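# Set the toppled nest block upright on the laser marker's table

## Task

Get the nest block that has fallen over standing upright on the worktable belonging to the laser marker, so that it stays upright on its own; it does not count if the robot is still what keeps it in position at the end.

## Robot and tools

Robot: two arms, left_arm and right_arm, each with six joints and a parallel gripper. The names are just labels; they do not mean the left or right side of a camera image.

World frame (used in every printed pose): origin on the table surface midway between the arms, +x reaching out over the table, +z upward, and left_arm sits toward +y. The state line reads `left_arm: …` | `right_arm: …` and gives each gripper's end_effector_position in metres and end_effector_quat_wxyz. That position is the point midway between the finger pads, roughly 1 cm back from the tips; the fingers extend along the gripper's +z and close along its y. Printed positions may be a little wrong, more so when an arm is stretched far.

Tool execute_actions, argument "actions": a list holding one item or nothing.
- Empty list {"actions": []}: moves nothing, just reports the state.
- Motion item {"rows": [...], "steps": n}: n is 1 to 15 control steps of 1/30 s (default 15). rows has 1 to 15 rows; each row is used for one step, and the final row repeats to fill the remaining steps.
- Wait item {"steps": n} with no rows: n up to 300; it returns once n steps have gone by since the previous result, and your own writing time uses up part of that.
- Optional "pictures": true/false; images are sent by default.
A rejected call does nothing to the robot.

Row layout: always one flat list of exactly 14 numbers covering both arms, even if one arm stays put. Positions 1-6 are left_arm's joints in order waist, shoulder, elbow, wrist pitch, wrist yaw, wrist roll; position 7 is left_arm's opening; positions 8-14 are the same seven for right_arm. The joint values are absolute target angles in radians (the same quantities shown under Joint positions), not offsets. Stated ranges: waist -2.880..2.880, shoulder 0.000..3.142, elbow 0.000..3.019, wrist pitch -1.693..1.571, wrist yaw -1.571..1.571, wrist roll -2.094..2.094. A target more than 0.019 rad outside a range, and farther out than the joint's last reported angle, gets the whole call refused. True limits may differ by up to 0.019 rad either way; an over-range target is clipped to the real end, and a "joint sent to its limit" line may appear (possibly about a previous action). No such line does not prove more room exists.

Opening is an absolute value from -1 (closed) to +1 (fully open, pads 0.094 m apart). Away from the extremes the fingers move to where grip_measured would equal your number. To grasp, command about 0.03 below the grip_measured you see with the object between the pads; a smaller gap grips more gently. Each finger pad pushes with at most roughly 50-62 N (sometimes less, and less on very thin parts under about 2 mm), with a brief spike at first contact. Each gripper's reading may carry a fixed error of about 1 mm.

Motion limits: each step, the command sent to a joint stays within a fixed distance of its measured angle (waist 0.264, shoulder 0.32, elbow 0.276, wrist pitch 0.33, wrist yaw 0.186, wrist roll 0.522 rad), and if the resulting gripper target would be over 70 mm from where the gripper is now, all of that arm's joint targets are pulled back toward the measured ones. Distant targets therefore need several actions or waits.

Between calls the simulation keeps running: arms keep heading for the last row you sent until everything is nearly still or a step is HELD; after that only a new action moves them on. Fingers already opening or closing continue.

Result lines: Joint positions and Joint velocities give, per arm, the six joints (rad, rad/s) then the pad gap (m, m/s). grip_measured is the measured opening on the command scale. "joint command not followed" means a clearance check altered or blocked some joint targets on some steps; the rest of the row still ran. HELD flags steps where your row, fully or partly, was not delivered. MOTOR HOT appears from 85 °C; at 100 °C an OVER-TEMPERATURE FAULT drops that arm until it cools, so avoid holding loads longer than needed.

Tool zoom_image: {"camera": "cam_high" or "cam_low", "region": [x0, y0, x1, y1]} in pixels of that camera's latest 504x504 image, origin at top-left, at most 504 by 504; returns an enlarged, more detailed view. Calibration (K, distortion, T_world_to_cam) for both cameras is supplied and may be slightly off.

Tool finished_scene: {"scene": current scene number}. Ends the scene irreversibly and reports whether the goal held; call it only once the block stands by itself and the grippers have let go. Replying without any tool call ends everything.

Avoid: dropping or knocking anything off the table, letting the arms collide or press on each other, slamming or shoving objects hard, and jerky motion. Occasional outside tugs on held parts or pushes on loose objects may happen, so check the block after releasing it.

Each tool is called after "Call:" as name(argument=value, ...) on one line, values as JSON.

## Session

Call:
execute_actions(actions=[])

Call:
zoom_image(camera="cam_high", region=[140, 200, 340, 340])

Scene clock: 0.00 s of 4200.00 s.
left_arm: end_effector_position=(+0.0202, +0.4967, +0.2217) grip_measured=+1.000 end_effector_quat_wxyz=(+0.232, -0.191, +0.943, +0.143) | right_arm: end_effector_position=(+0.5861, -0.7227, +0.2776) grip_measured=+1.000 end_effector_quat_wxyz=(-0.365, -0.448, -0.518, +0.631)
Joint positions: left_arm=[ 1.459  0.475  0.666 -1.369  0.398  1.105  0.094] | right_arm=[-0.663  2.057  1.563  0.697  1.257 -0.526  0.094]
Joint velocities: left_arm=[-0.005 -0.015 -0.007  0.007 -0.081  0.037  0.   ] | right_arm=[-0.005 -0.005 -0.017 -0.002 -0.037 -0.007  0.   ]
Motor temperatures (°C, as the motors report them): left_arm=[25 27 26 25 24 26] | right_arm=[26 25 28 27 25 23]

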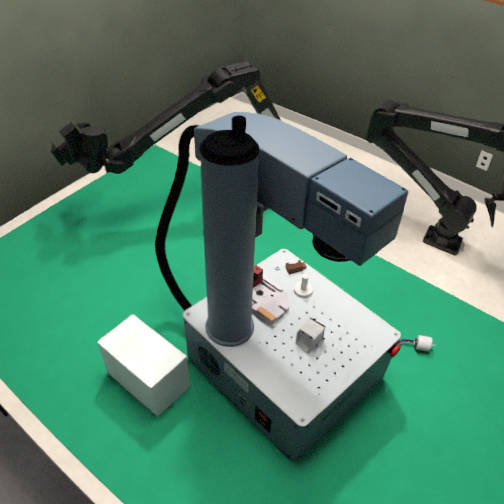

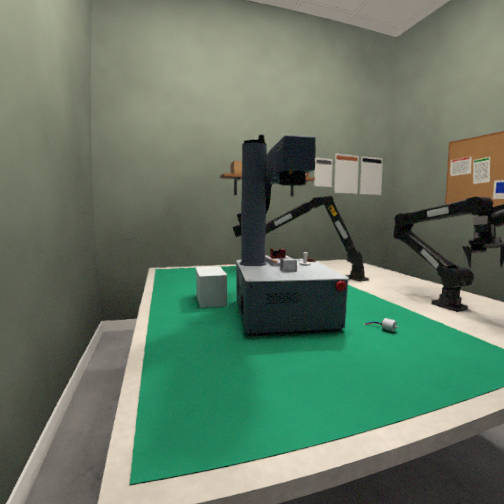

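Region (140, 200, 340, 340) of cam_high's 504x504 image, scaled by 2.520, with more detail than that image has; it fills the top 353 rows of this view, and the rest is white.

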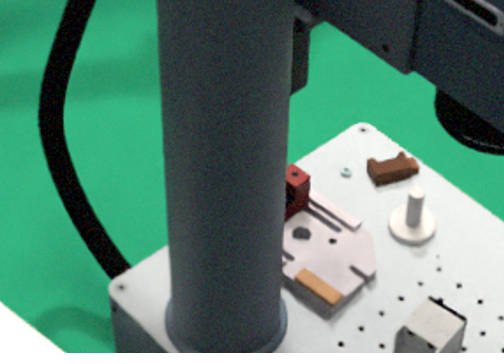

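Call:
zoom_image(camera="cam_high", region=[260, 290, 360, 370])

Region (260, 290, 360, 370) of cam_high's 504x504 image, scaled by 5.040, with more detail than that image has; it fills the top 403 rows of this view, and the rest is white.

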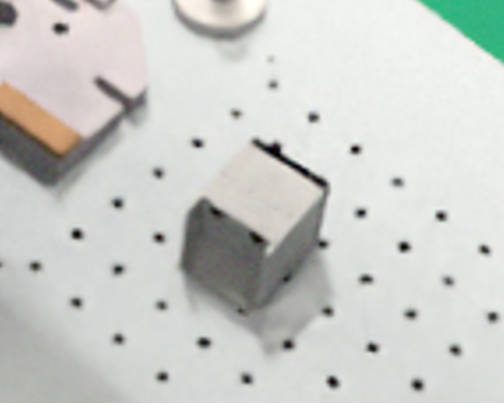

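Call:
execute_actions(actions=[{"rows":[[0.8,1.0,1.0,-1.1,0,0.125,1,-0.663,2.057,1.563,0.697,1.257,-0.526,1]]}], pictures=false)

Call:
execute_actions(actions=[{"rows":[[-0.16,1.45,1.45,-1.1,0,0.125,1,-0.663,2.057,1.563,0.697,1.257,-0.526,1]]}], pictures=false)

Call:
execute_actions(actions=[{"steps":20}])

Scene clock: 8.30 s of 4200.00 s.
left_arm: end_effector_position=(+0.1800, +0.5960, +0.2373) grip_measured=+1.000 end_effector_quat_wxyz=(+0.164, -0.298, +0.934, +0.107) | right_arm: end_effector_position=(+0.5861, -0.7227, +0.2776) grip_measured=+1.000 end_effector_quat_wxyz=(-0.365, -0.448, -0.518, +0.631)
Joint positions: left_arm=[ 0.774  1.026  0.96  -1.111  0.004  0.282  0.094] | right_arm=[-0.663  2.057  1.563  0.697  1.257 -0.526  0.094]
Joint velocities: left_arm=[-0.396  0.054  0.002 -0.012  0.022 -0.96   0.   ] | right_arm=[-0.005 -0.015  0.007  0.017 -0.007 -0.037  0.   ]
Motor temperatures (°C, as the motors report them): left_arm=[25 27 28 25 24 26] | right_arm=[26 26 30 27 25 23]
Steps of this call (steps 1 to 90: nothing new was sent; then 4.80 s passed at rest; steps 91 to 105: all 15 steps of this action). Readings (joint positions):
91: left_arm=[1.449 0.484 0.672 -1.358 0.359 1.073] | right_arm=[-0.663 2.057 1.563 0.697 1.257 -0.526]
92: left_arm=[1.418 0.508 0.689 -1.332 0.308 1.026] | right_arm=[-0.663 2.057 1.563 0.697 1.257 -0.526]
94: left_arm=[1.333 0.594 0.748 -1.277 0.212 0.932] | right_arm=[-0.663 2.057 1.563 0.697 1.257 -0.526]
98: left_arm=[1.136 0.808 0.884 -1.188 0.046 0.708] | right_arm=[-0.663 2.057 1.563 0.697 1.257 -0.526]
105: the state above

Scene clock: 8.80 s of 4200.00 s.
left_arm: end_effector_position=(+0.4258, +0.4823, +0.2516) grip_measured=+1.000 end_effector_quat_wxyz=(+0.177, -0.082, +0.980, +0.047) | right_arm: end_effector_position=(+0.5861, -0.7227, +0.2776) grip_measured=+1.000 end_effector_quat_wxyz=(-0.365, -0.448, -0.518, +0.631)
Joint positions: left_arm=[ 0.216  1.414  1.325 -1.113 -0.001  0.173  0.094] | right_arm=[-0.663  2.057  1.563  0.697  1.257 -0.526  0.094]
Joint velocities: left_arm=[-1.333  0.142  0.242 -0.002  0.051 -0.095  0.   ] | right_arm=[-0.005 -0.015 -0.002 -0.007  0.007 -0.051  0.   ]
Motor temperatures (°C, as the motors report them): left_arm=[25 27 28 25 24 26] | right_arm=[26 26 30 27 25 23]
Steps of this call (steps 1 to 15: all 15 steps of this action). Readings (joint positions):
1: left_arm=[0.757 1.036 0.967 -1.112 0.001 0.263] | right_arm=[-0.663 2.057 1.563 0.697 1.257 -0.526]
2: left_arm=[0.731 1.057 0.989 -1.113 -0.001 0.251] | right_arm=[-0.663 2.057 1.563 0.697 1.257 -0.526]
4: left_arm=[0.659 1.131 1.056 -1.113 -0.001 0.232] | right_arm=[-0.663 2.057 1.563 0.697 1.257 -0.526]
8: left_arm=[0.505 1.290 1.190 -1.113 -0.001 0.205] | right_arm=[-0.663 2.057 1.563 0.697 1.257 -0.526]
15: the state above

Scene clock: 9.47 s of 4200.00 s.
left_arm: end_effector_position=(+0.4773, +0.2982, +0.2876) grip_measured=+1.000 end_effector_quat_wxyz=(+0.220, +0.082, +0.972, +0.010) | right_arm: end_effector_position=(+0.5861, -0.7227, +0.2776) grip_measured=+1.000 end_effector_quat_wxyz=(-0.365, -0.448, -0.518, +0.631)
Joint positions: left_arm=[-0.158  1.426  1.412 -1.113  0.002  0.136  0.094] | right_arm=[-0.663  2.057  1.563  0.697  1.257 -0.526  0.094]
Joint velocities: left_arm=[ 0.024  0.005 -0.012 -0.007 -0.066 -0.037  0.   ] | right_arm=[-0.005  0.005 -0.007 -0.012 -0.007  0.037  0.   ]
Motor temperatures (°C, as the motors report them): left_arm=[25 27 28 25 24 26] | right_arm=[26 26 30 27 25 23]
Steps of this call (steps 1 to 20: the robot went on to your last target). Readings (joint positions):
1: left_arm=[0.170 1.418 1.333 -1.113 -0.001 0.170] | right_arm=[-0.663 2.057 1.563 0.697 1.257 -0.526]
2: left_arm=[0.124 1.419 1.339 -1.113 -0.001 0.168] | right_arm=[-0.663 2.057 1.563 0.697 1.257 -0.526]
4: left_arm=[0.030 1.419 1.349 -1.113 -0.001 0.163] | right_arm=[-0.663 2.057 1.563 0.697 1.257 -0.526]
8: left_arm=[-0.147 1.425 1.387 -1.113 0.001 0.149] | right_arm=[-0.663 2.057 1.563 0.697 1.257 -0.526]
20: the state above

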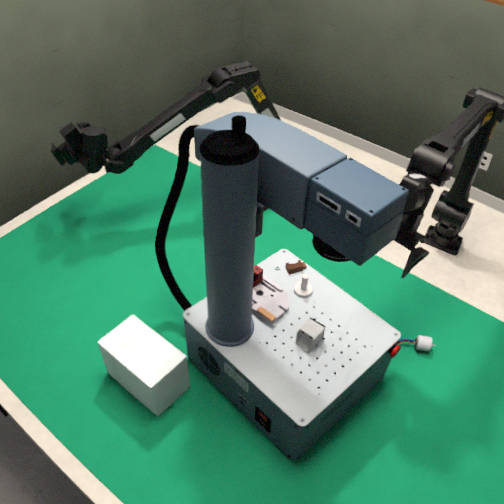

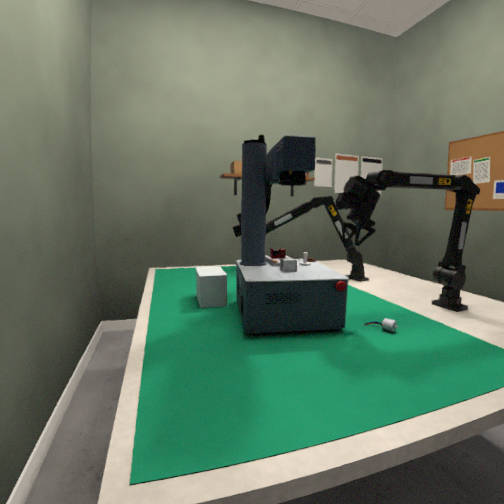

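Call:
execute_actions(actions=[{"rows":[[-0.18,1.75,1.75,-1.1,0,0.125,1,-0.663,2.057,1.563,0.697,1.257,-0.526,1]]}])

Scene clock: 13.13 s of 4200.00 s.
left_arm: end_effector_position=(+0.5992, +0.2832, +0.2525) grip_measured=+1.000 end_effector_quat_wxyz=(+0.215, +0.090, +0.972, +0.008) | right_arm: end_effector_position=(+0.5861, -0.7226, +0.2775) grip_measured=+1.000 end_effector_quat_wxyz=(-0.365, -0.448, -0.518, +0.631)
Joint positions: left_arm=[-0.175  1.759  1.722 -1.101  0.002  0.135  0.094] | right_arm=[-0.663  2.057  1.562  0.697  1.257 -0.526  0.094]
Joint velocities: left_arm=[-0.005 -0.054  0.012 -0.002 -0.051 -0.007  0.   ] | right_arm=[ 0.005 -0.005 -0.002  0.002 -0.051 -0.007  0.   ]
Motor temperatures (°C, as the motors report them): left_arm=[25 27 29 25 24 26] | right_arm=[26 27 30 27 25 23]
Steps of this call (steps 1 to 30: the robot went on to your last target; steps 31 to 90: nothing new was sent; then 0.17 s passed at rest; steps 91 to 105: all 15 steps of this action). Readings (joint positions):
91: left_arm=[-0.158 1.436 1.422 -1.115 0.002 0.135] | right_arm=[-0.663 2.057 1.563 0.697 1.257 -0.526]
92: left_arm=[-0.158 1.460 1.456 -1.117 0.002 0.135] | right_arm=[-0.663 2.057 1.562 0.697 1.257 -0.526]
94: left_arm=[-0.160 1.539 1.553 -1.117 0.002 0.135] | right_arm=[-0.663 2.057 1.563 0.697 1.257 -0.526]
98: left_arm=[-0.167 1.698 1.716 -1.104 0.002 0.135] | right_arm=[-0.663 2.057 1.563 0.697 1.257 -0.526]
105: the state above

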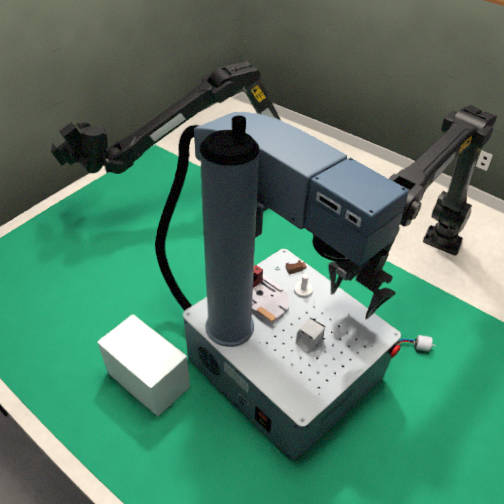

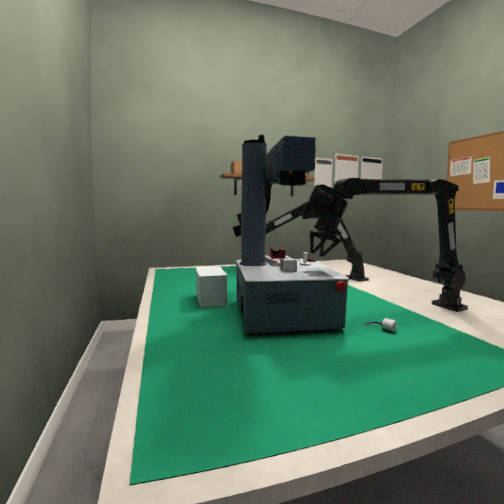

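Clear so far. Continue.

Call:
execute_actions(actions=[{"rows":[[-0.18,2.03,2.1,-1.16,0,0.125,1,-0.663,2.057,1.563,0.697,1.257,-0.526,1]]}])

Scene clock: 15.47 s of 4200.00 s.
left_arm: end_effector_position=(+0.6332, +0.2817, +0.2649) grip_measured=+1.000 end_effector_quat_wxyz=(+0.199, +0.090, +0.976, +0.008) | right_arm: end_effector_position=(+0.5861, -0.7227, +0.2776) grip_measured=+1.000 end_effector_quat_wxyz=(-0.365, -0.448, -0.518, +0.631)
Joint positions: left_arm=[-0.175  1.878  1.931 -1.223  0.001  0.134  0.094] | right_arm=[-0.663  2.057  1.563  0.697  1.257 -0.526  0.094]
Joint velocities: left_arm=[-0.005 -0.005 -0.007  0.002  0.037  0.066  0.   ] | right_arm=[-0.005  0.015 -0.002 -0.022  0.007 -0.007  0.   ]
Motor temperatures (°C, as the motors report them): left_arm=[25 27 30 25 24 26] | right_arm=[26 27 31 27 25 23]
Steps of this call (steps 1 to 15: the robot went on to your last target; steps 16 to 55: nothing new was sent; steps 56 to 70: all 15 steps of this action). Readings (joint positions):
56: left_arm=[-0.175 1.767 1.738 -1.111 0.002 0.135] | right_arm=[-0.663 2.057 1.563 0.697 1.257 -0.526]
57: left_arm=[-0.175 1.795 1.788 -1.129 0.002 0.135] | right_arm=[-0.663 2.057 1.563 0.697 1.257 -0.526]
59: left_arm=[-0.175 1.872 1.900 -1.141 0.002 0.135] | right_arm=[-0.663 2.057 1.562 0.697 1.257 -0.526]
63: left_arm=[-0.175 1.882 1.931 -1.190 0.001 0.134] | right_arm=[-0.663 2.057 1.563 0.697 1.257 -0.526]
70: the state above

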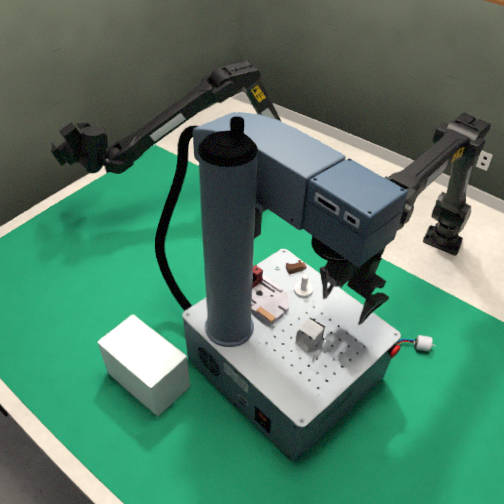

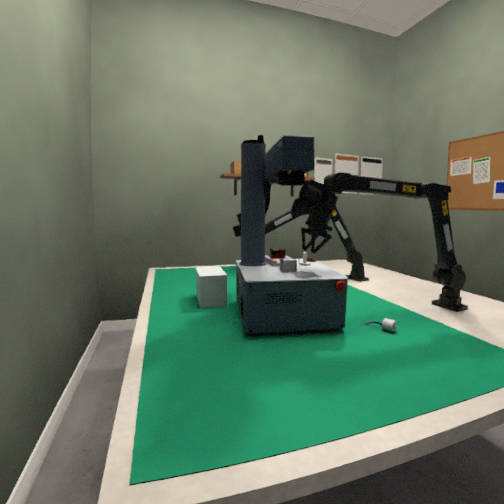

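Call:
execute_actions(actions=[{"rows":[[-0.18,1.6,1.5,-0.8,0,0.125,1,-0.663,2.057,1.563,0.697,1.257,-0.526,1]],"steps":10}], pictures=false)

Call:
execute_actions(actions=[{"rows":[[-0.18,1.71,1.57,-0.53,0,0.125,1,-0.663,2.057,1.563,0.697,1.257,-0.526,1]]}])

Scene clock: 25.43 s of 4200.00 s.
left_arm: end_effector_position=(+0.5795, +0.2843, +0.2866) grip_measured=+1.000 end_effector_quat_wxyz=(+0.327, +0.087, +0.941, +0.013) | right_arm: end_effector_position=(+0.5861, -0.7227, +0.2776) grip_measured=+1.000 end_effector_quat_wxyz=(-0.365, -0.448, -0.518, +0.631)
Joint positions: left_arm=[-0.175  1.576  1.5   -0.828  0.001  0.134  0.094] | right_arm=[-0.663  2.057  1.563  0.697  1.257 -0.526  0.094]
Joint velocities: left_arm=[ 0.015 -0.132  0.007  0.168 -0.066  0.007  0.   ] | right_arm=[-0.015  0.005  0.007 -0.007  0.007  0.051  0.   ]
Motor temperatures (°C, as the motors report them): left_arm=[25 27 38 25 24 26] | right_arm=[26 27 31 27 25 23]
Steps of this call (steps 1 to 15: the robot went on to your last target; steps 16 to 90: nothing new was sent; then 6.63 s passed at rest; steps 91 to 100: all 10 steps of this action). Readings (joint positions):
91: left_arm=[-0.175 1.854 1.891 -1.180 0.001 0.134] | right_arm=[-0.663 2.057 1.563 0.697 1.257 -0.526]
92: left_arm=[-0.175 1.809 1.799 -1.068 0.001 0.134] | right_arm=[-0.663 2.057 1.562 0.697 1.257 -0.526]
94: left_arm=[-0.175 1.700 1.610 -0.911 0.001 0.134] | right_arm=[-0.663 2.057 1.563 0.697 1.257 -0.526]
98: left_arm=[-0.175 1.591 1.500 -0.852 0.001 0.134] | right_arm=[-0.663 2.057 1.563 0.697 1.257 -0.526]
100: the state above

Scene clock: 25.93 s of 4200.00 s.
left_arm: end_effector_position=(+0.6575, +0.2805, +0.2819) grip_measured=+1.000 end_effector_quat_wxyz=(+0.421, +0.083, +0.903, +0.017) | right_arm: end_effector_position=(+0.5861, -0.7227, +0.2776) grip_measured=+1.000 end_effector_quat_wxyz=(-0.365, -0.448, -0.518, +0.631)
Joint positions: left_arm=[-0.175  1.698  1.548 -0.552  0.001  0.134  0.094] | right_arm=[-0.663  2.057  1.563  0.697  1.257 -0.526  0.094]
Joint velocities: left_arm=[ 0.005 -0.005 -0.022  0.022  0.007 -0.022  0.   ] | right_arm=[-0.005  0.005 -0.002 -0.002 -0.007  0.051  0.   ]
Motor temperatures (°C, as the motors report them): left_arm=[25 27 38 25 24 26] | right_arm=[26 28 31 27 25 23]
Steps of this call (steps 1 to 15: all 15 steps of this action). Readings (joint positions):
1: left_arm=[-0.175 1.577 1.501 -0.791 0.001 0.134] | right_arm=[-0.663 2.057 1.563 0.697 1.257 -0.526]
2: left_arm=[-0.175 1.587 1.506 -0.715 0.001 0.134] | right_arm=[-0.663 2.057 1.563 0.697 1.257 -0.526]
4: left_arm=[-0.175 1.626 1.536 -0.602 0.001 0.134] | right_arm=[-0.663 2.057 1.563 0.697 1.257 -0.526]
8: left_arm=[-0.175 1.679 1.548 -0.553 0.001 0.134] | right_arm=[-0.663 2.057 1.563 0.697 1.257 -0.526]
15: the state above

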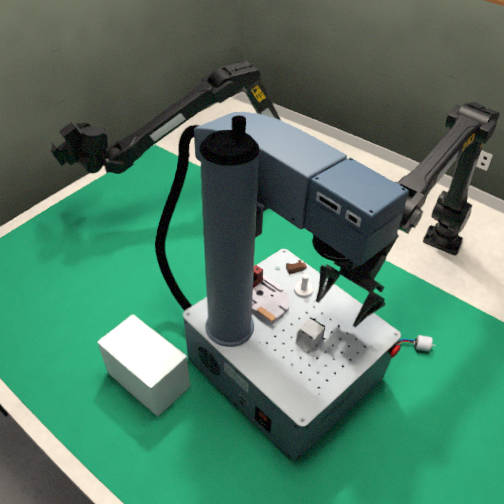

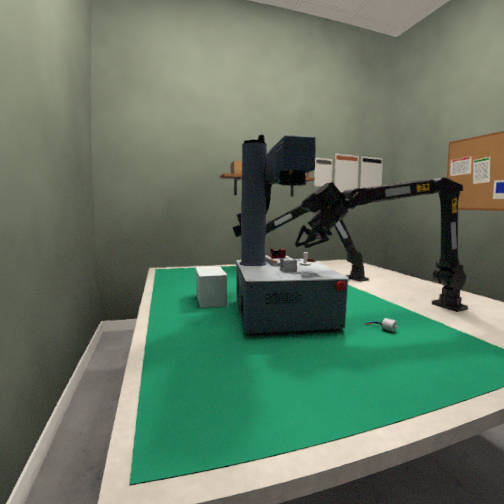

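Call:
execute_actions(actions=[{"rows":[[-0.25,1.88,1.72,-0.52,0,0.125,1,-0.663,2.057,1.563,0.697,1.257,-0.526,1]]}])

Scene clock: 31.00 s of 4200.00 s.
left_arm: end_effector_position=(+0.7090, +0.2112, +0.2457) grip_measured=+1.000 end_effector_quat_wxyz=(+0.418, +0.123, +0.900, -0.001) | right_arm: end_effector_position=(+0.5861, -0.7227, +0.2776) grip_measured=+1.000 end_effector_quat_wxyz=(-0.365, -0.448, -0.518, +0.631)
Joint positions: left_arm=[-0.263  1.868  1.691 -0.531  0.     0.134  0.094] | right_arm=[-0.663  2.057  1.563  0.697  1.257 -0.526  0.094]
Joint velocities: left_arm=[ 0.054  0.005  0.002 -0.012  0.037  0.037  0.   ] | right_arm=[ 0.005  0.005 -0.012 -0.002 -0.022 -0.037  0.   ]
Motor temperatures (°C, as the motors report them): left_arm=[25 28 36 25 24 26] | right_arm=[26 28 31 27 25 23]
Steps of this call (steps 1 to 15: the robot went on to your last target; steps 16 to 90: nothing new was sent; then 1.57 s passed at rest; steps 91 to 105: all 15 steps of this action). Readings (joint positions):
91: left_arm=[-0.177 1.705 1.556 -0.551 0.001 0.134] | right_arm=[-0.663 2.057 1.563 0.697 1.257 -0.526]
92: left_arm=[-0.181 1.722 1.584 -0.551 0.000 0.134] | right_arm=[-0.663 2.057 1.563 0.697 1.257 -0.526]
94: left_arm=[-0.199 1.775 1.650 -0.545 0.000 0.134] | right_arm=[-0.663 2.057 1.563 0.697 1.257 -0.526]
98: left_arm=[-0.243 1.842 1.691 -0.531 0.000 0.134] | right_arm=[-0.663 2.057 1.563 0.697 1.257 -0.526]
105: the state above

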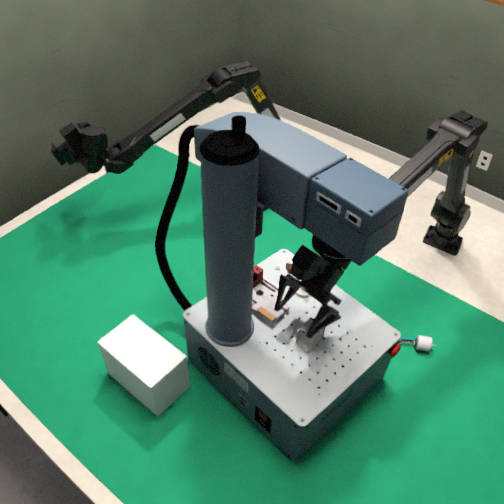

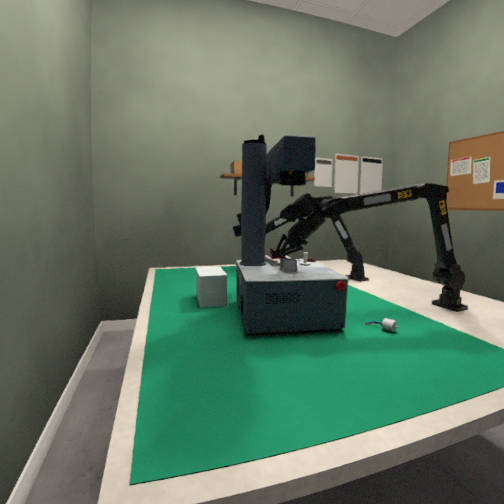

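Call:
execute_actions(actions=[{"rows":[[-0.2,1.77,1.56,-0.5,0,0.125,1,-0.663,2.057,1.563,0.697,1.257,-0.526,1]]}])

Scene clock: 34.73 s of 4200.00 s.
left_arm: end_effector_position=(+0.6764, +0.2671, +0.2422) grip_measured=+1.000 end_effector_quat_wxyz=(+0.409, +0.091, +0.908, +0.014) | right_arm: end_effector_position=(+0.5861, -0.7227, +0.2776) grip_measured=+1.000 end_effector_quat_wxyz=(-0.365, -0.448, -0.518, +0.631)
Joint positions: left_arm=[-0.192  1.776  1.561 -0.513  0.     0.134  0.094] | right_arm=[-0.663  2.057  1.563  0.697  1.257 -0.526  0.094]
Joint velocities: left_arm=[-0.024  0.005  0.007 -0.002  0.051 -0.022  0.   ] | right_arm=[-0.015 -0.005 -0.012 -0.022 -0.007  0.037  0.   ]
Motor temperatures (°C, as the motors report them): left_arm=[25 28 35 25 24 26] | right_arm=[26 28 31 27 25 23]
Steps of this call (steps 1 to 15: the robot went on to your last target; steps 16 to 90: nothing new was sent; then 0.23 s passed at rest; steps 91 to 105: all 15 steps of this action). Readings (joint positions):
91: left_arm=[-0.253 1.862 1.676 -0.523 0.000 0.134] | right_arm=[-0.663 2.057 1.563 0.697 1.257 -0.526]
92: left_arm=[-0.251 1.841 1.640 -0.513 0.000 0.134] | right_arm=[-0.663 2.057 1.563 0.697 1.257 -0.526]
94: left_arm=[-0.236 1.805 1.578 -0.513 0.000 0.134] | right_arm=[-0.663 2.057 1.563 0.697 1.257 -0.526]
98: left_arm=[-0.202 1.782 1.561 -0.513 0.000 0.134] | right_arm=[-0.663 2.057 1.563 0.697 1.257 -0.526]
105: the state above

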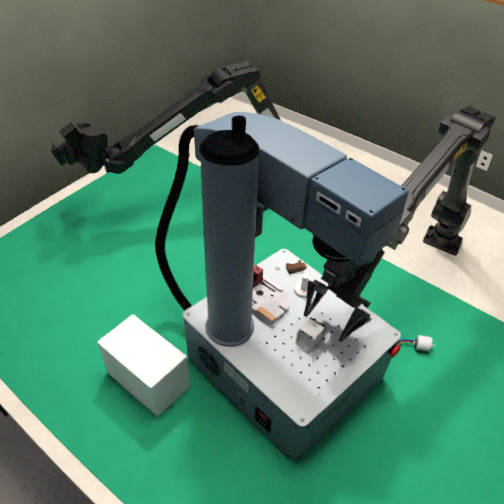

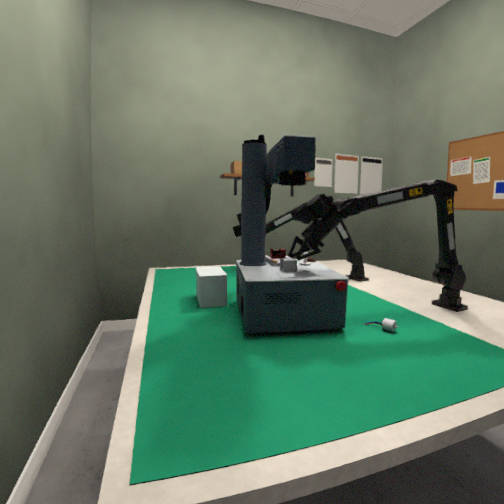

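Call:
execute_actions(actions=[{"rows":[[-0.24,1.8,1.6,-0.5,0,0.125,1,-0.663,2.057,1.563,0.697,1.257,-0.526,1]],"steps":10}], pictures=false)

Call:
execute_actions(actions=[{"rows":[[-0.24,1.87,1.57,-0.42,0,0.125,1,-0.663,2.057,1.563,0.697,1.257,-0.526,1]]}])

Scene clock: 39.90 s of 4200.00 s.
left_arm: end_effector_position=(+0.6729, +0.2298, +0.2422) grip_measured=+1.000 end_effector_quat_wxyz=(+0.409, +0.115, +0.905, +0.003) | right_arm: end_effector_position=(+0.5861, -0.7227, +0.2776) grip_measured=+1.000 end_effector_quat_wxyz=(-0.365, -0.448, -0.518, +0.631)
Joint positions: left_arm=[-0.244  1.776  1.561 -0.513  0.     0.134  0.094] | right_arm=[-0.663  2.057  1.563  0.697  1.257 -0.526  0.094]
Joint velocities: left_arm=[-0.083 -0.015  0.022 -0.022  0.022 -0.022  0.   ] | right_arm=[-0.005 -0.005 -0.007 -0.007 -0.051 -0.037  0.   ]
Motor temperatures (°C, as the motors report them): left_arm=[25 28 34 25 24 26] | right_arm=[26 28 31 27 25 23]
Steps of this call (steps 1 to 15: the robot went on to your last target; steps 16 to 90: nothing new was sent; then 1.83 s passed at rest; steps 91 to 100: all 10 steps of this action). Readings (joint positions):
91: left_arm=[-0.195 1.776 1.561 -0.513 0.000 0.134] | right_arm=[-0.663 2.057 1.562 0.697 1.257 -0.526]
92: left_arm=[-0.198 1.776 1.561 -0.513 0.000 0.134] | right_arm=[-0.663 2.057 1.563 0.697 1.257 -0.526]
94: left_arm=[-0.209 1.776 1.561 -0.513 0.000 0.134] | right_arm=[-0.663 2.057 1.563 0.697 1.257 -0.526]
98: left_arm=[-0.237 1.776 1.561 -0.513 0.000 0.134] | right_arm=[-0.663 2.057 1.562 0.697 1.257 -0.526]
100: the state above

Scene clock: 40.40 s of 4200.00 s.
left_arm: end_effector_position=(+0.6908, +0.2268, +0.2041) grip_measured=+1.000 end_effector_quat_wxyz=(+0.408, +0.115, +0.905, +0.003) | right_arm: end_effector_position=(+0.5861, -0.7227, +0.2776) grip_measured=+1.000 end_effector_quat_wxyz=(-0.365, -0.448, -0.518, +0.631)
Joint positions: left_arm=[-0.245  1.848  1.561 -0.443  0.     0.134  0.094] | right_arm=[-0.663  2.057  1.563  0.697  1.257 -0.526  0.094]
Joint velocities: left_arm=[-0.005  0.005  0.007  0.042 -0.037  0.007  0.   ] | right_arm=[-0.015 -0.005  0.017 -0.012 -0.007 -0.051  0.   ]
Motor temperatures (°C, as the motors report them): left_arm=[25 28 34 25 24 26] | right_arm=[26 28 31 27 25 23]
Steps of this call (steps 1 to 15: all 15 steps of this action). Readings (joint positions):
1: left_arm=[-0.246 1.779 1.561 -0.503 0.000 0.134] | right_arm=[-0.663 2.057 1.563 0.697 1.257 -0.526]
2: left_arm=[-0.246 1.785 1.561 -0.480 0.000 0.134] | right_arm=[-0.663 2.057 1.563 0.697 1.257 -0.526]
4: left_arm=[-0.245 1.800 1.561 -0.451 0.000 0.134] | right_arm=[-0.663 2.057 1.562 0.697 1.257 -0.526]
8: left_arm=[-0.245 1.834 1.561 -0.444 0.000 0.134] | right_arm=[-0.663 2.057 1.563 0.697 1.257 -0.526]
15: the state above

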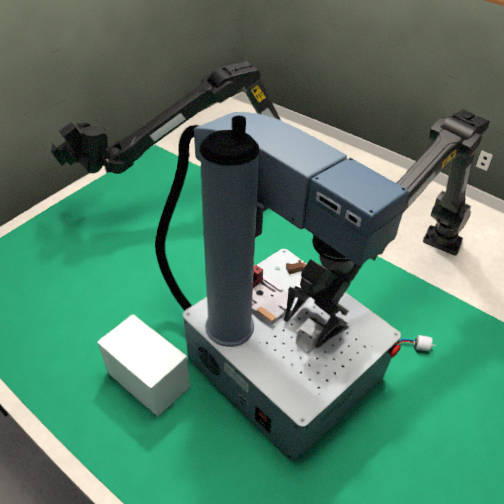

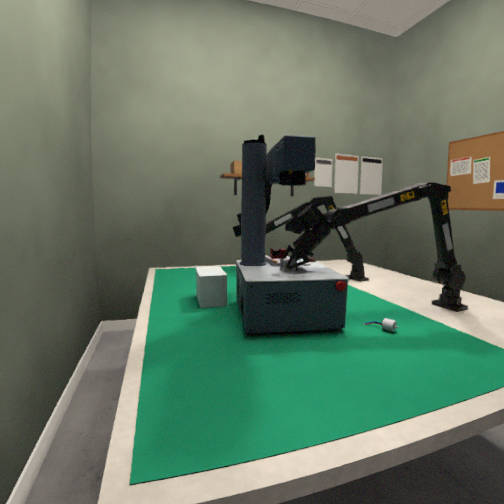

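Call:
execute_actions(actions=[{"rows":[[-0.24,1.85,1.57,-0.44,0,0.125,-1,-0.663,2.057,1.563,0.697,1.257,-0.526,1]]}], pictures=false)

Scene clock: 43.80 s of 4200.00 s.
left_arm: end_effector_position=(+0.6910, +0.2279, +0.2042) grip_measured=-0.156 end_effector_quat_wxyz=(+0.409, +0.114, +0.906, +0.002) | right_arm: end_effector_position=(+0.5861, -0.7226, +0.2775) grip_measured=+1.000 end_effector_quat_wxyz=(-0.365, -0.448, -0.518, +0.631)
Joint positions: left_arm=[-0.243  1.848  1.561 -0.442  0.002  0.131  0.04 ] | right_arm=[-0.663  2.057  1.562  0.697  1.257 -0.526  0.094]
Joint velocities: left_arm=[-0.005  0.005 -0.022 -0.002 -0.007  0.007  0.001] | right_arm=[0.005 0.005 0.007 0.012 0.022 0.007 0.   ]
Motor temperatures (°C, as the motors report them): left_arm=[25 29 33 25 24 26] | right_arm=[26 28 31 27 25 23]
Steps of this call (steps 1 to 15: the robot went on to your last target; steps 16 to 87: nothing new was sent; steps 88 to 102: all 15 steps of this action). Readings (joint positions):
88: left_arm=[-0.245 1.848 1.561 -0.442 0.000 0.134] | right_arm=[-0.663 2.057 1.563 0.697 1.257 -0.526]
89: left_arm=[-0.245 1.848 1.561 -0.442 -0.002 0.134] | right_arm=[-0.663 2.057 1.563 0.697 1.257 -0.526]
91: left_arm=[-0.244 1.848 1.561 -0.442 -0.002 0.134] | right_arm=[-0.663 2.057 1.563 0.697 1.257 -0.526]
95: left_arm=[-0.243 1.848 1.561 -0.442 0.002 0.132] | right_arm=[-0.663 2.057 1.563 0.697 1.257 -0.526]
102: the state above

Call:
execute_actions(actions=[{"rows":[[-0.24,1.7,1.53,-0.45,0,0.125,-0.25,-0.663,2.057,1.563,0.697,1.257,-0.526,1]],"steps":8}], pictures=false)

Call:
execute_actions(actions=[{"rows":[[-0.2,1.45,0.9,0.3,0,0.125,-0.25,-0.663,2.057,1.563,0.697,1.257,-0.526,1]]}], pictures=false)

Call:
execute_actions(actions=[{"rows":[[-0.2,1.5,0.75,1.2,0,0.125,-0.25,-0.663,2.057,1.563,0.697,1.257,-0.526,1]]}], pictures=false)

Scene clock: 56.07 s of 4200.00 s.
left_arm: end_effector_position=(+0.6689, +0.2305, +0.2592) grip_measured=-0.156 end_effector_quat_wxyz=(+0.439, +0.112, +0.892, +0.002) | right_arm: end_effector_position=(+0.5861, -0.7227, +0.2776) grip_measured=+1.000 end_effector_quat_wxyz=(-0.365, -0.448, -0.518, +0.631)
Joint positions: left_arm=[-0.243  1.736  1.519 -0.445  0.002  0.131  0.04 ] | right_arm=[-0.663  2.057  1.563  0.697  1.257 -0.526  0.094]
Joint velocities: left_arm=[-0.015 -0.464 -0.007 -0.007  0.037  0.022 -0.001] | right_arm=[-0.005 -0.015  0.012 -0.002 -0.066  0.037  0.   ]
Motor temperatures (°C, as the motors report them): left_arm=[25 29 32 25 24 26] | right_arm=[26 28 31 27 25 23]
Steps of this call (steps 1 to 15: the robot went on to your last target; steps 16 to 90: nothing new was sent; then 9.00 s passed at rest; steps 91 to 98: all 8 steps of this action). Readings (joint positions):
91: left_arm=[-0.243 1.841 1.559 -0.442 0.002 0.131] | right_arm=[-0.663 2.057 1.563 0.697 1.257 -0.526]
92: left_arm=[-0.243 1.831 1.547 -0.442 0.002 0.131] | right_arm=[-0.663 2.057 1.563 0.697 1.257 -0.526]
94: left_arm=[-0.243 1.799 1.525 -0.443 0.002 0.131] | right_arm=[-0.663 2.057 1.563 0.697 1.257 -0.526]
98: the state above

Scene clock: 56.57 s of 4200.00 s.
left_arm: end_effector_position=(+0.5560, +0.2720, +0.2390) grip_measured=-0.156 end_effector_quat_wxyz=(+0.592, +0.082, +0.802, +0.017) | right_arm: end_effector_position=(+0.5861, -0.7227, +0.2776) grip_measured=+1.000 end_effector_quat_wxyz=(-0.365, -0.448, -0.518, +0.631)
Joint positions: left_arm=[-0.197  1.448  0.891  0.255  0.001  0.131  0.04 ] | right_arm=[-0.663  2.057  1.563  0.697  1.257 -0.526  0.094]
Joint velocities: left_arm=[-0.015  0.122  0.002 -0.017 -0.007 -0.022 -0.001] | right_arm=[-0.005  0.005  0.007 -0.007  0.037  0.037  0.   ]
Motor temperatures (°C, as the motors report them): left_arm=[25 29 32 25 24 26] | right_arm=[26 28 31 27 25 23]
Steps of this call (steps 1 to 15: all 15 steps of this action). Readings (joint positions):
1: left_arm=[-0.243 1.712 1.496 -0.410 0.002 0.131] | right_arm=[-0.663 2.057 1.563 0.697 1.257 -0.526]
2: left_arm=[-0.241 1.672 1.439 -0.330 0.002 0.131] | right_arm=[-0.663 2.057 1.563 0.697 1.257 -0.526]
4: left_arm=[-0.233 1.567 1.276 -0.155 0.002 0.131] | right_arm=[-0.663 2.057 1.563 0.697 1.257 -0.526]
8: left_arm=[-0.205 1.398 0.959 0.187 0.002 0.131] | right_arm=[-0.663 2.057 1.563 0.697 1.257 -0.526]
15: the state above

Scene clock: 57.07 s of 4200.00 s.
left_arm: end_effector_position=(+0.5183, +0.2747, +0.3411) grip_measured=-0.156 end_effector_quat_wxyz=(+0.832, +0.056, +0.551, +0.025) | right_arm: end_effector_position=(+0.5861, -0.7226, +0.2775) grip_measured=+1.000 end_effector_quat_wxyz=(-0.365, -0.448, -0.518, +0.631)
Joint positions: left_arm=[-0.197  1.502  0.729  1.169  0.001  0.131  0.04 ] | right_arm=[-0.663  2.057  1.562  0.697  1.257 -0.526  0.094]
Joint velocities: left_arm=[-0.005 -0.005 -0.017  0.002  0.051  0.007  0.   ] | right_arm=[-0.015  0.005  0.002 -0.007  0.051 -0.037  0.   ]
Motor temperatures (°C, as the motors report them): left_arm=[25 29 32 25 24 26] | right_arm=[26 29 31 27 25 23]
Steps of this call (steps 1 to 15: all 15 steps of this action). Readings (joint positions):
1: left_arm=[-0.197 1.456 0.871 0.304 0.001 0.131] | right_arm=[-0.663 2.057 1.563 0.697 1.257 -0.526]
2: left_arm=[-0.197 1.460 0.837 0.416 0.001 0.131] | right_arm=[-0.663 2.057 1.563 0.697 1.257 -0.526]
4: left_arm=[-0.197 1.472 0.770 0.605 0.001 0.131] | right_arm=[-0.663 2.057 1.563 0.697 1.257 -0.526]
8: left_arm=[-0.197 1.512 0.729 0.961 0.001 0.131] | right_arm=[-0.663 2.057 1.563 0.697 1.257 -0.526]
15: the state above

Call:
execute_actions(actions=[{"rows":[[-0.2,1.93,1.16,1.2,0,0.125,-0.25,-0.663,2.057,1.563,0.697,1.257,-0.526,1]]}])

Scene clock: 59.43 s of 4200.00 s.
left_arm: end_effector_position=(+0.6688, +0.2639, +0.2757) grip_measured=-0.156 end_effector_quat_wxyz=(+0.827, +0.057, +0.559, +0.024) | right_arm: end_effector_position=(+0.5861, -0.7227, +0.2776) grip_measured=+1.000 end_effector_quat_wxyz=(-0.365, -0.448, -0.518, +0.631)
Joint positions: left_arm=[-0.197  1.936  1.134  1.179  0.001  0.131  0.04 ] | right_arm=[-0.663  2.057  1.563  0.697  1.257 -0.526  0.094]
Joint velocities: left_arm=[ 0.005 -0.015 -0.012  0.012 -0.007 -0.081  0.001] | right_arm=[ 0.015 -0.005 -0.007 -0.002  0.007  0.022  0.   ]
Motor temperatures (°C, as the motors report them): left_arm=[25 29 32 25 24 26] | right_arm=[26 29 31 27 25 23]
Steps of this call (steps 1 to 15: the robot went on to your last target; steps 16 to 56: nothing new was sent; steps 57 to 71: all 15 steps of this action). Readings (joint positions):
57: left_arm=[-0.197 1.513 0.738 1.171 0.001 0.131] | right_arm=[-0.663 2.057 1.563 0.697 1.257 -0.526]
58: left_arm=[-0.197 1.541 0.768 1.177 0.001 0.131] | right_arm=[-0.663 2.057 1.563 0.697 1.257 -0.526]
60: left_arm=[-0.197 1.633 0.859 1.177 0.001 0.131] | right_arm=[-0.663 2.057 1.563 0.697 1.257 -0.526]
64: left_arm=[-0.197 1.849 1.070 1.177 0.001 0.131] | right_arm=[-0.663 2.057 1.563 0.697 1.257 -0.526]
71: the state above

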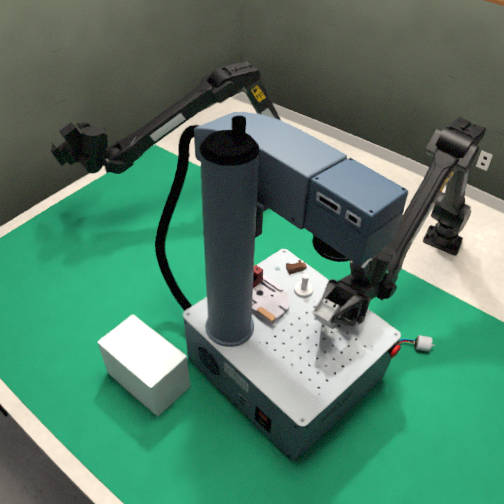

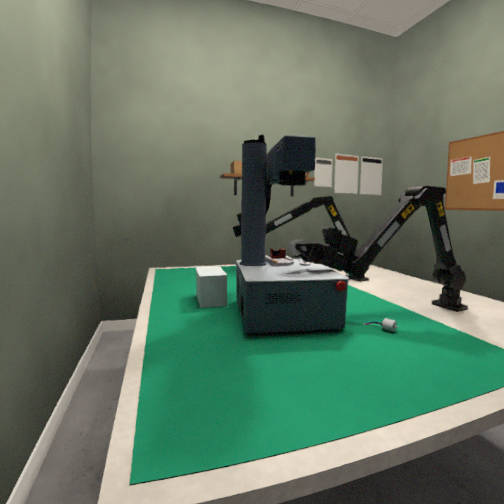

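Call:
execute_actions(actions=[{"rows":[[-0.2,1.99,1.16,1.26,0,0.125,-0.25,-0.663,2.057,1.563,0.697,1.257,-0.526,1]],"steps":10}], pictures=false)

Call:
execute_actions(actions=[{"rows":[[-0.2,1.99,1.16,1.26,0,0.125,1,-0.663,2.057,1.563,0.697,1.257,-0.526,1]]}], pictures=false)

Call:
execute_actions(actions=[{"rows":[[-0.2,1.6,0.8,1.2,0,0.125,1,-0.663,2.057,1.563,0.697,1.257,-0.526,1]]}])

Scene clock: 64.63 s of 4200.00 s.
left_arm: end_effector_position=(+0.6660, +0.2641, +0.2778) grip_measured=-0.156 end_effector_quat_wxyz=(+0.837, +0.056, +0.544, +0.025) | right_arm: end_effector_position=(+0.5861, -0.7227, +0.2776) grip_measured=+1.000 end_effector_quat_wxyz=(-0.365, -0.448, -0.518, +0.631)
Joint positions: left_arm=[-0.197  1.95   1.134  1.23   0.001  0.131  0.04 ] | right_arm=[-0.663  2.057  1.563  0.697  1.257 -0.526  0.094]
Joint velocities: left_arm=[-0.005  0.005 -0.007  0.012  0.022  0.037  0.001] | right_arm=[-0.005 -0.015 -0.012  0.012 -0.007 -0.022  0.   ]
Motor temperatures (°C, as the motors report them): left_arm=[25 29 32 25 24 26] | right_arm=[26 29 32 27 25 23]
Steps of this call (steps 1 to 15: the robot went on to your last target; steps 16 to 90: nothing new was sent; then 1.87 s passed at rest; steps 91 to 100: all 10 steps of this action). Readings (joint positions):
91: left_arm=[-0.197 1.938 1.134 1.185 0.001 0.131] | right_arm=[-0.663 2.057 1.563 0.697 1.257 -0.526]
92: left_arm=[-0.197 1.942 1.134 1.202 0.001 0.131] | right_arm=[-0.663 2.057 1.563 0.697 1.257 -0.526]
94: left_arm=[-0.197 1.949 1.134 1.222 0.001 0.131] | right_arm=[-0.663 2.057 1.563 0.697 1.257 -0.526]
98: left_arm=[-0.197 1.950 1.134 1.230 0.001 0.131] | right_arm=[-0.663 2.057 1.563 0.697 1.257 -0.526]
100: the state above

Scene clock: 65.13 s of 4200.00 s.
left_arm: end_effector_position=(+0.6653, +0.2646, +0.2792) grip_measured=+1.000 end_effector_quat_wxyz=(+0.839, +0.055, +0.541, +0.026) | right_arm: end_effector_position=(+0.5861, -0.7227, +0.2776) grip_measured=+1.000 end_effector_quat_wxyz=(-0.365, -0.448, -0.518, +0.631)
Joint positions: left_arm=[-0.197  1.951  1.134  1.239 -0.002  0.132  0.094] | right_arm=[-0.663  2.057  1.563  0.697  1.257 -0.526  0.094]
Joint velocities: left_arm=[-0.015 -0.005 -0.002 -0.012 -0.007 -0.051  0.   ] | right_arm=[-0.015 -0.005  0.007  0.012 -0.037  0.022  0.   ]
Motor temperatures (°C, as the motors report them): left_arm=[25 29 32 25 24 26] | right_arm=[26 29 32 27 25 23]
Steps of this call (steps 1 to 15: all 15 steps of this action). Readings (joint positions):
1: left_arm=[-0.197 1.950 1.134 1.231 0.001 0.131] | right_arm=[-0.663 2.057 1.563 0.697 1.257 -0.526]
2: left_arm=[-0.197 1.950 1.134 1.233 0.001 0.131] | right_arm=[-0.663 2.057 1.563 0.697 1.257 -0.526]
4: left_arm=[-0.197 1.950 1.134 1.235 0.001 0.131] | right_arm=[-0.663 2.057 1.563 0.697 1.257 -0.526]
8: left_arm=[-0.197 1.950 1.134 1.237 -0.001 0.132] | right_arm=[-0.663 2.057 1.563 0.697 1.257 -0.526]
15: the state above

Scene clock: 65.63 s of 4200.00 s.
left_arm: end_effector_position=(+0.5375, +0.2738, +0.3563) grip_measured=+1.000 end_effector_quat_wxyz=(+0.849, +0.053, +0.525, +0.026) | right_arm: end_effector_position=(+0.5861, -0.7227, +0.2776) grip_measured=+1.000 end_effector_quat_wxyz=(-0.365, -0.448, -0.518, +0.631)
Joint positions: left_arm=[-0.197  1.559  0.801  1.218 -0.002  0.132  0.094] | right_arm=[-0.663  2.057  1.563  0.697  1.257 -0.526  0.094]
Joint velocities: left_arm=[ 0.015  0.142  0.032 -0.002 -0.022  0.022  0.   ] | right_arm=[-0.024  0.015  0.007  0.007  0.007  0.007  0.   ]
Motor temperatures (°C, as the motors report them): left_arm=[25 29 32 25 24 26] | right_arm=[26 29 32 27 25 23]
Steps of this call (steps 1 to 15: all 15 steps of this action). Readings (joint positions):
1: left_arm=[-0.197 1.940 1.118 1.236 -0.002 0.132] | right_arm=[-0.663 2.057 1.563 0.697 1.257 -0.526]
2: left_arm=[-0.197 1.910 1.070 1.229 -0.002 0.132] | right_arm=[-0.663 2.057 1.563 0.697 1.257 -0.526]
4: left_arm=[-0.197 1.819 0.950 1.223 -0.002 0.132] | right_arm=[-0.663 2.057 1.563 0.697 1.257 -0.526]
8: left_arm=[-0.197 1.626 0.803 1.218 -0.002 0.132] | right_arm=[-0.663 2.057 1.563 0.697 1.257 -0.526]
15: the state above

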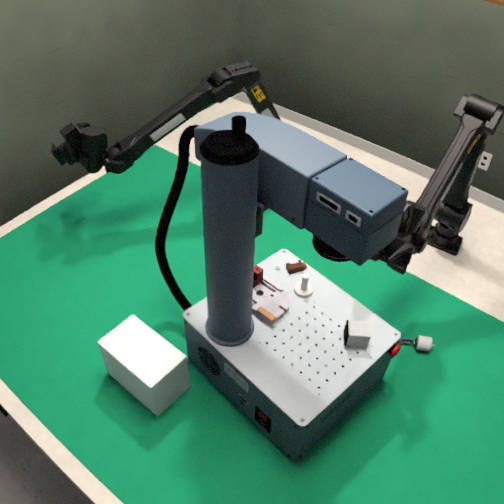

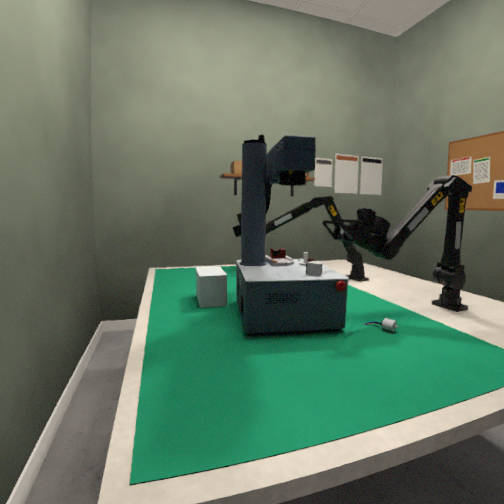

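Call:
zoom_image(camera="cam_high", region=[310, 300, 410, 370])

Region (310, 300, 410, 370) of cam_high's 504x504 image, scaled by 5.040, with more detail than that image has; it fills the top 353 rows of this view, and the rest is white.

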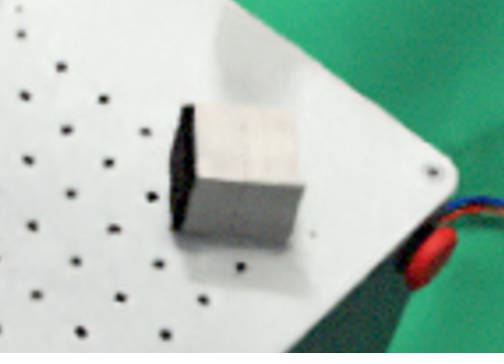

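Call:
execute_actions(actions=[{"rows":[[-0.125,1.5,1.45,-1.1,0,1.7,1,-0.663,2.057,1.563,0.697,1.257,-0.526,1]]}], pictures=false)

Call:
execute_actions(actions=[{"rows":[[-0.125,1.67,1.67,-1.18,0,1.7,1,-0.663,2.057,1.563,0.697,1.257,-0.526,1]]}])

Scene clock: 77.77 s of 4200.00 s.
left_arm: end_effector_position=(+0.6496, +0.3096, +0.4748) grip_measured=+1.000 end_effector_quat_wxyz=(+0.671, +0.309, +0.571, +0.357) | right_arm: end_effector_position=(+0.5861, -0.7227, +0.2776) grip_measured=+1.000 end_effector_quat_wxyz=(-0.365, -0.448, -0.518, +0.631)
Joint positions: left_arm=[-0.134  1.535  1.338  0.354 -0.001  0.984  0.094] | right_arm=[-0.663  2.057  1.563  0.697  1.257 -0.526  0.094]
Joint velocities: left_arm=[ 0.024 -0.171  1.306 -3.084 -0.022  2.85   0.   ] | right_arm=[-0.005  0.005 -0.017 -0.032  0.037 -0.051  0.   ]
Motor temperatures (°C, as the motors report them): left_arm=[25 29 31 25 24 26] | right_arm=[26 29 32 27 25 23]
Steps of this call (steps 1 to 30: the robot went on to your last target; steps 31 to 90: nothing new was sent; then 8.63 s passed at rest; steps 91 to 105: all 15 steps of this action). Readings (joint positions):
91: left_arm=[-0.195 1.573 0.810 1.194 -0.001 0.169] | right_arm=[-0.663 2.057 1.563 0.697 1.257 -0.526]
92: left_arm=[-0.192 1.571 0.831 1.137 -0.001 0.221] | right_arm=[-0.663 2.057 1.563 0.697 1.257 -0.526]
94: left_arm=[-0.178 1.569 0.896 1.028 -0.001 0.325] | right_arm=[-0.663 2.057 1.563 0.697 1.257 -0.526]
98: left_arm=[-0.151 1.558 1.048 0.811 -0.001 0.534] | right_arm=[-0.663 2.057 1.563 0.697 1.257 -0.526]
105: the state above

Scene clock: 78.27 s of 4200.00 s.
left_arm: end_effector_position=(+0.5637, +0.3205, +0.2769) grip_measured=+1.000 end_effector_quat_wxyz=(+0.149, +0.716, +0.661, +0.166) | right_arm: end_effector_position=(+0.5861, -0.7227, +0.2776) grip_measured=+1.000 end_effector_quat_wxyz=(-0.365, -0.448, -0.518, +0.631)
Joint positions: left_arm=[-0.118  1.649  1.638 -1.11  -0.003  1.659  0.094] | right_arm=[-0.663  2.057  1.563  0.697  1.257 -0.526  0.094]
Joint velocities: left_arm=[-0.034  0.005  0.002 -1.053  0.022  0.212  0.   ] | right_arm=[-0.005 -0.005 -0.012 -0.007 -0.022 -0.007  0.   ]
Motor temperatures (°C, as the motors report them): left_arm=[25 29 31 25 24 26] | right_arm=[26 29 32 27 25 23]
Steps of this call (steps 1 to 15: all 15 steps of this action). Readings (joint positions):
1: left_arm=[-0.133 1.536 1.383 0.239 -0.006 1.073] | right_arm=[-0.663 2.057 1.563 0.697 1.257 -0.526]
2: left_arm=[-0.130 1.551 1.436 0.123 -0.007 1.164] | right_arm=[-0.663 2.057 1.563 0.697 1.257 -0.526]
4: left_arm=[-0.124 1.602 1.540 -0.094 -0.007 1.341] | right_arm=[-0.663 2.057 1.563 0.697 1.257 -0.526]
8: left_arm=[-0.109 1.645 1.636 -0.485 -0.008 1.540] | right_arm=[-0.663 2.057 1.563 0.697 1.257 -0.526]
15: the state above

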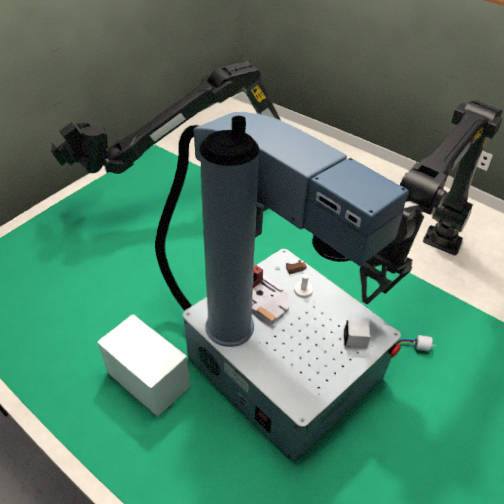

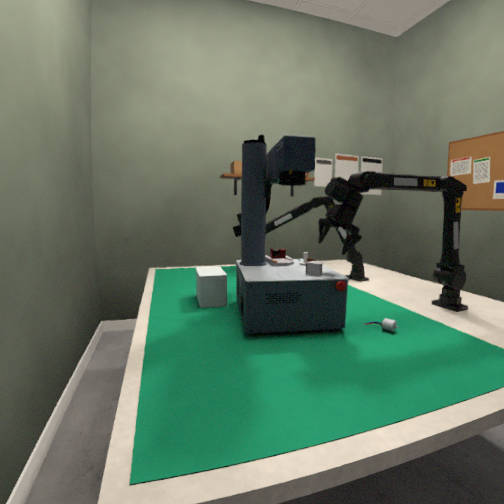

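Call:
execute_actions(actions=[{"rows":[[-0.125,1.53,1.40,-0.74,0,0.13,1,-0.663,2.057,1.563,0.697,1.257,-0.526,1]]}])

Scene clock: 93.07 s of 4200.00 s.
left_arm: end_effector_position=(+0.5644, +0.3194, +0.2637) grip_measured=+1.000 end_effector_quat_wxyz=(+0.322, +0.162, +0.931, +0.059) | right_arm: end_effector_position=(+0.5861, -0.7226, +0.2775) grip_measured=+1.000 end_effector_quat_wxyz=(-0.365, -0.448, -0.518, +0.631)
Joint positions: left_arm=[-0.119  1.542  1.4   -0.763 -0.003  0.352  0.094] | right_arm=[-0.663  2.057  1.562  0.697  1.257 -0.526  0.094]
Joint velocities: left_arm=[-0.005 -0.024 -0.012  0.017 -0.007 -1.385  0.   ] | right_arm=[-0.015 -0.024 -0.027  0.002 -0.037 -0.037  0.   ]
Motor temperatures (°C, as the motors report them): left_arm=[25 29 32 25 24 26] | right_arm=[26 29 32 27 25 23]
Steps of this call (steps 1 to 30: the robot went on to your last target; steps 31 to 90: nothing new was sent; then 11.30 s passed at rest; steps 91 to 105: all 15 steps of this action). Readings (joint positions):
91: left_arm=[-0.119 1.638 1.605 -1.106 -0.003 1.621] | right_arm=[-0.663 2.057 1.562 0.697 1.257 -0.526]
92: left_arm=[-0.119 1.605 1.535 -0.987 -0.003 1.521] | right_arm=[-0.663 2.057 1.563 0.697 1.257 -0.526]
94: left_arm=[-0.119 1.558 1.430 -0.852 -0.003 1.329] | right_arm=[-0.663 2.057 1.563 0.697 1.257 -0.526]
98: left_arm=[-0.119 1.543 1.400 -0.777 -0.003 0.943] | right_arm=[-0.663 2.057 1.563 0.697 1.257 -0.526]
105: the state above

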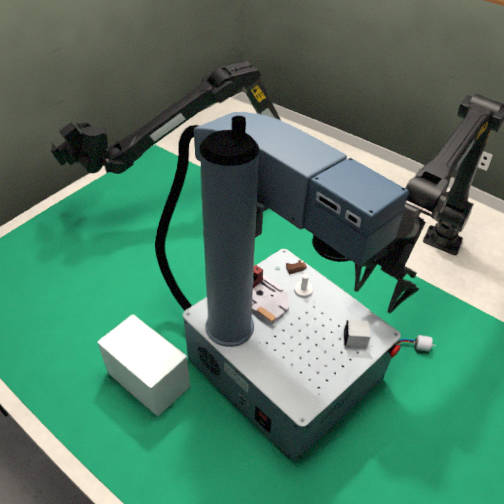

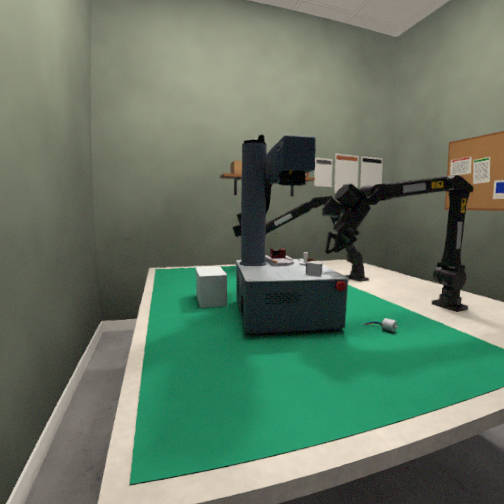

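Call:
execute_actions(actions=[{"rows":[[-0.12,1.77,1.66,-0.76,0,0.13,1,-0.663,2.057,1.563,0.697,1.257,-0.526,1]]}])

Scene clock: 97.80 s of 4200.00 s.
left_arm: end_effector_position=(+0.6520, +0.3200, +0.2528) grip_measured=+1.000 end_effector_quat_wxyz=(+0.337, +0.062, +0.939, +0.026) | right_arm: end_effector_position=(+0.5861, -0.7227, +0.2776) grip_measured=+1.000 end_effector_quat_wxyz=(-0.365, -0.448, -0.518, +0.631)
Joint positions: left_arm=[-0.119  1.763  1.64  -0.759 -0.003  0.14   0.094] | right_arm=[-0.663  2.057  1.563  0.697  1.257 -0.526  0.094]
Joint velocities: left_arm=[ 0.005 -0.005  0.007 -0.007  0.007  0.007  0.   ] | right_arm=[ 0.005 -0.015 -0.007 -0.017  0.037 -0.081  0.   ]
Motor temperatures (°C, as the motors report them): left_arm=[25 29 32 25 24 26] | right_arm=[26 29 32 27 25 23]
Steps of this call (steps 1 to 30: the robot went on to your last target; steps 31 to 90: nothing new was sent; then 1.23 s passed at rest; steps 91 to 105: all 15 steps of this action). Readings (joint positions):
91: left_arm=[-0.119 1.551 1.413 -0.766 -0.003 0.140] | right_arm=[-0.663 2.057 1.563 0.697 1.257 -0.526]
92: left_arm=[-0.119 1.576 1.452 -0.769 -0.003 0.140] | right_arm=[-0.663 2.057 1.563 0.697 1.257 -0.526]
94: left_arm=[-0.119 1.654 1.562 -0.769 -0.003 0.140] | right_arm=[-0.663 2.057 1.563 0.697 1.257 -0.526]
98: left_arm=[-0.119 1.742 1.640 -0.759 -0.003 0.140] | right_arm=[-0.663 2.057 1.563 0.697 1.257 -0.526]
105: the state above

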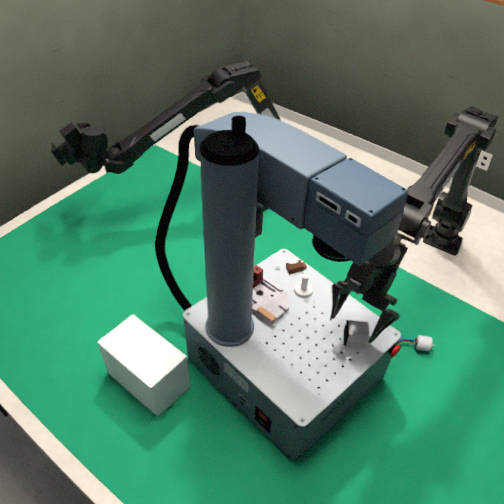

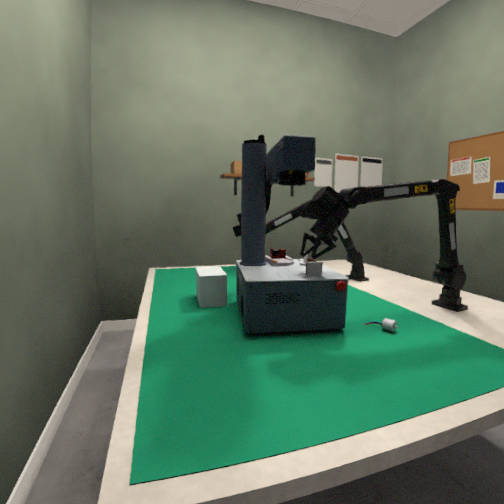

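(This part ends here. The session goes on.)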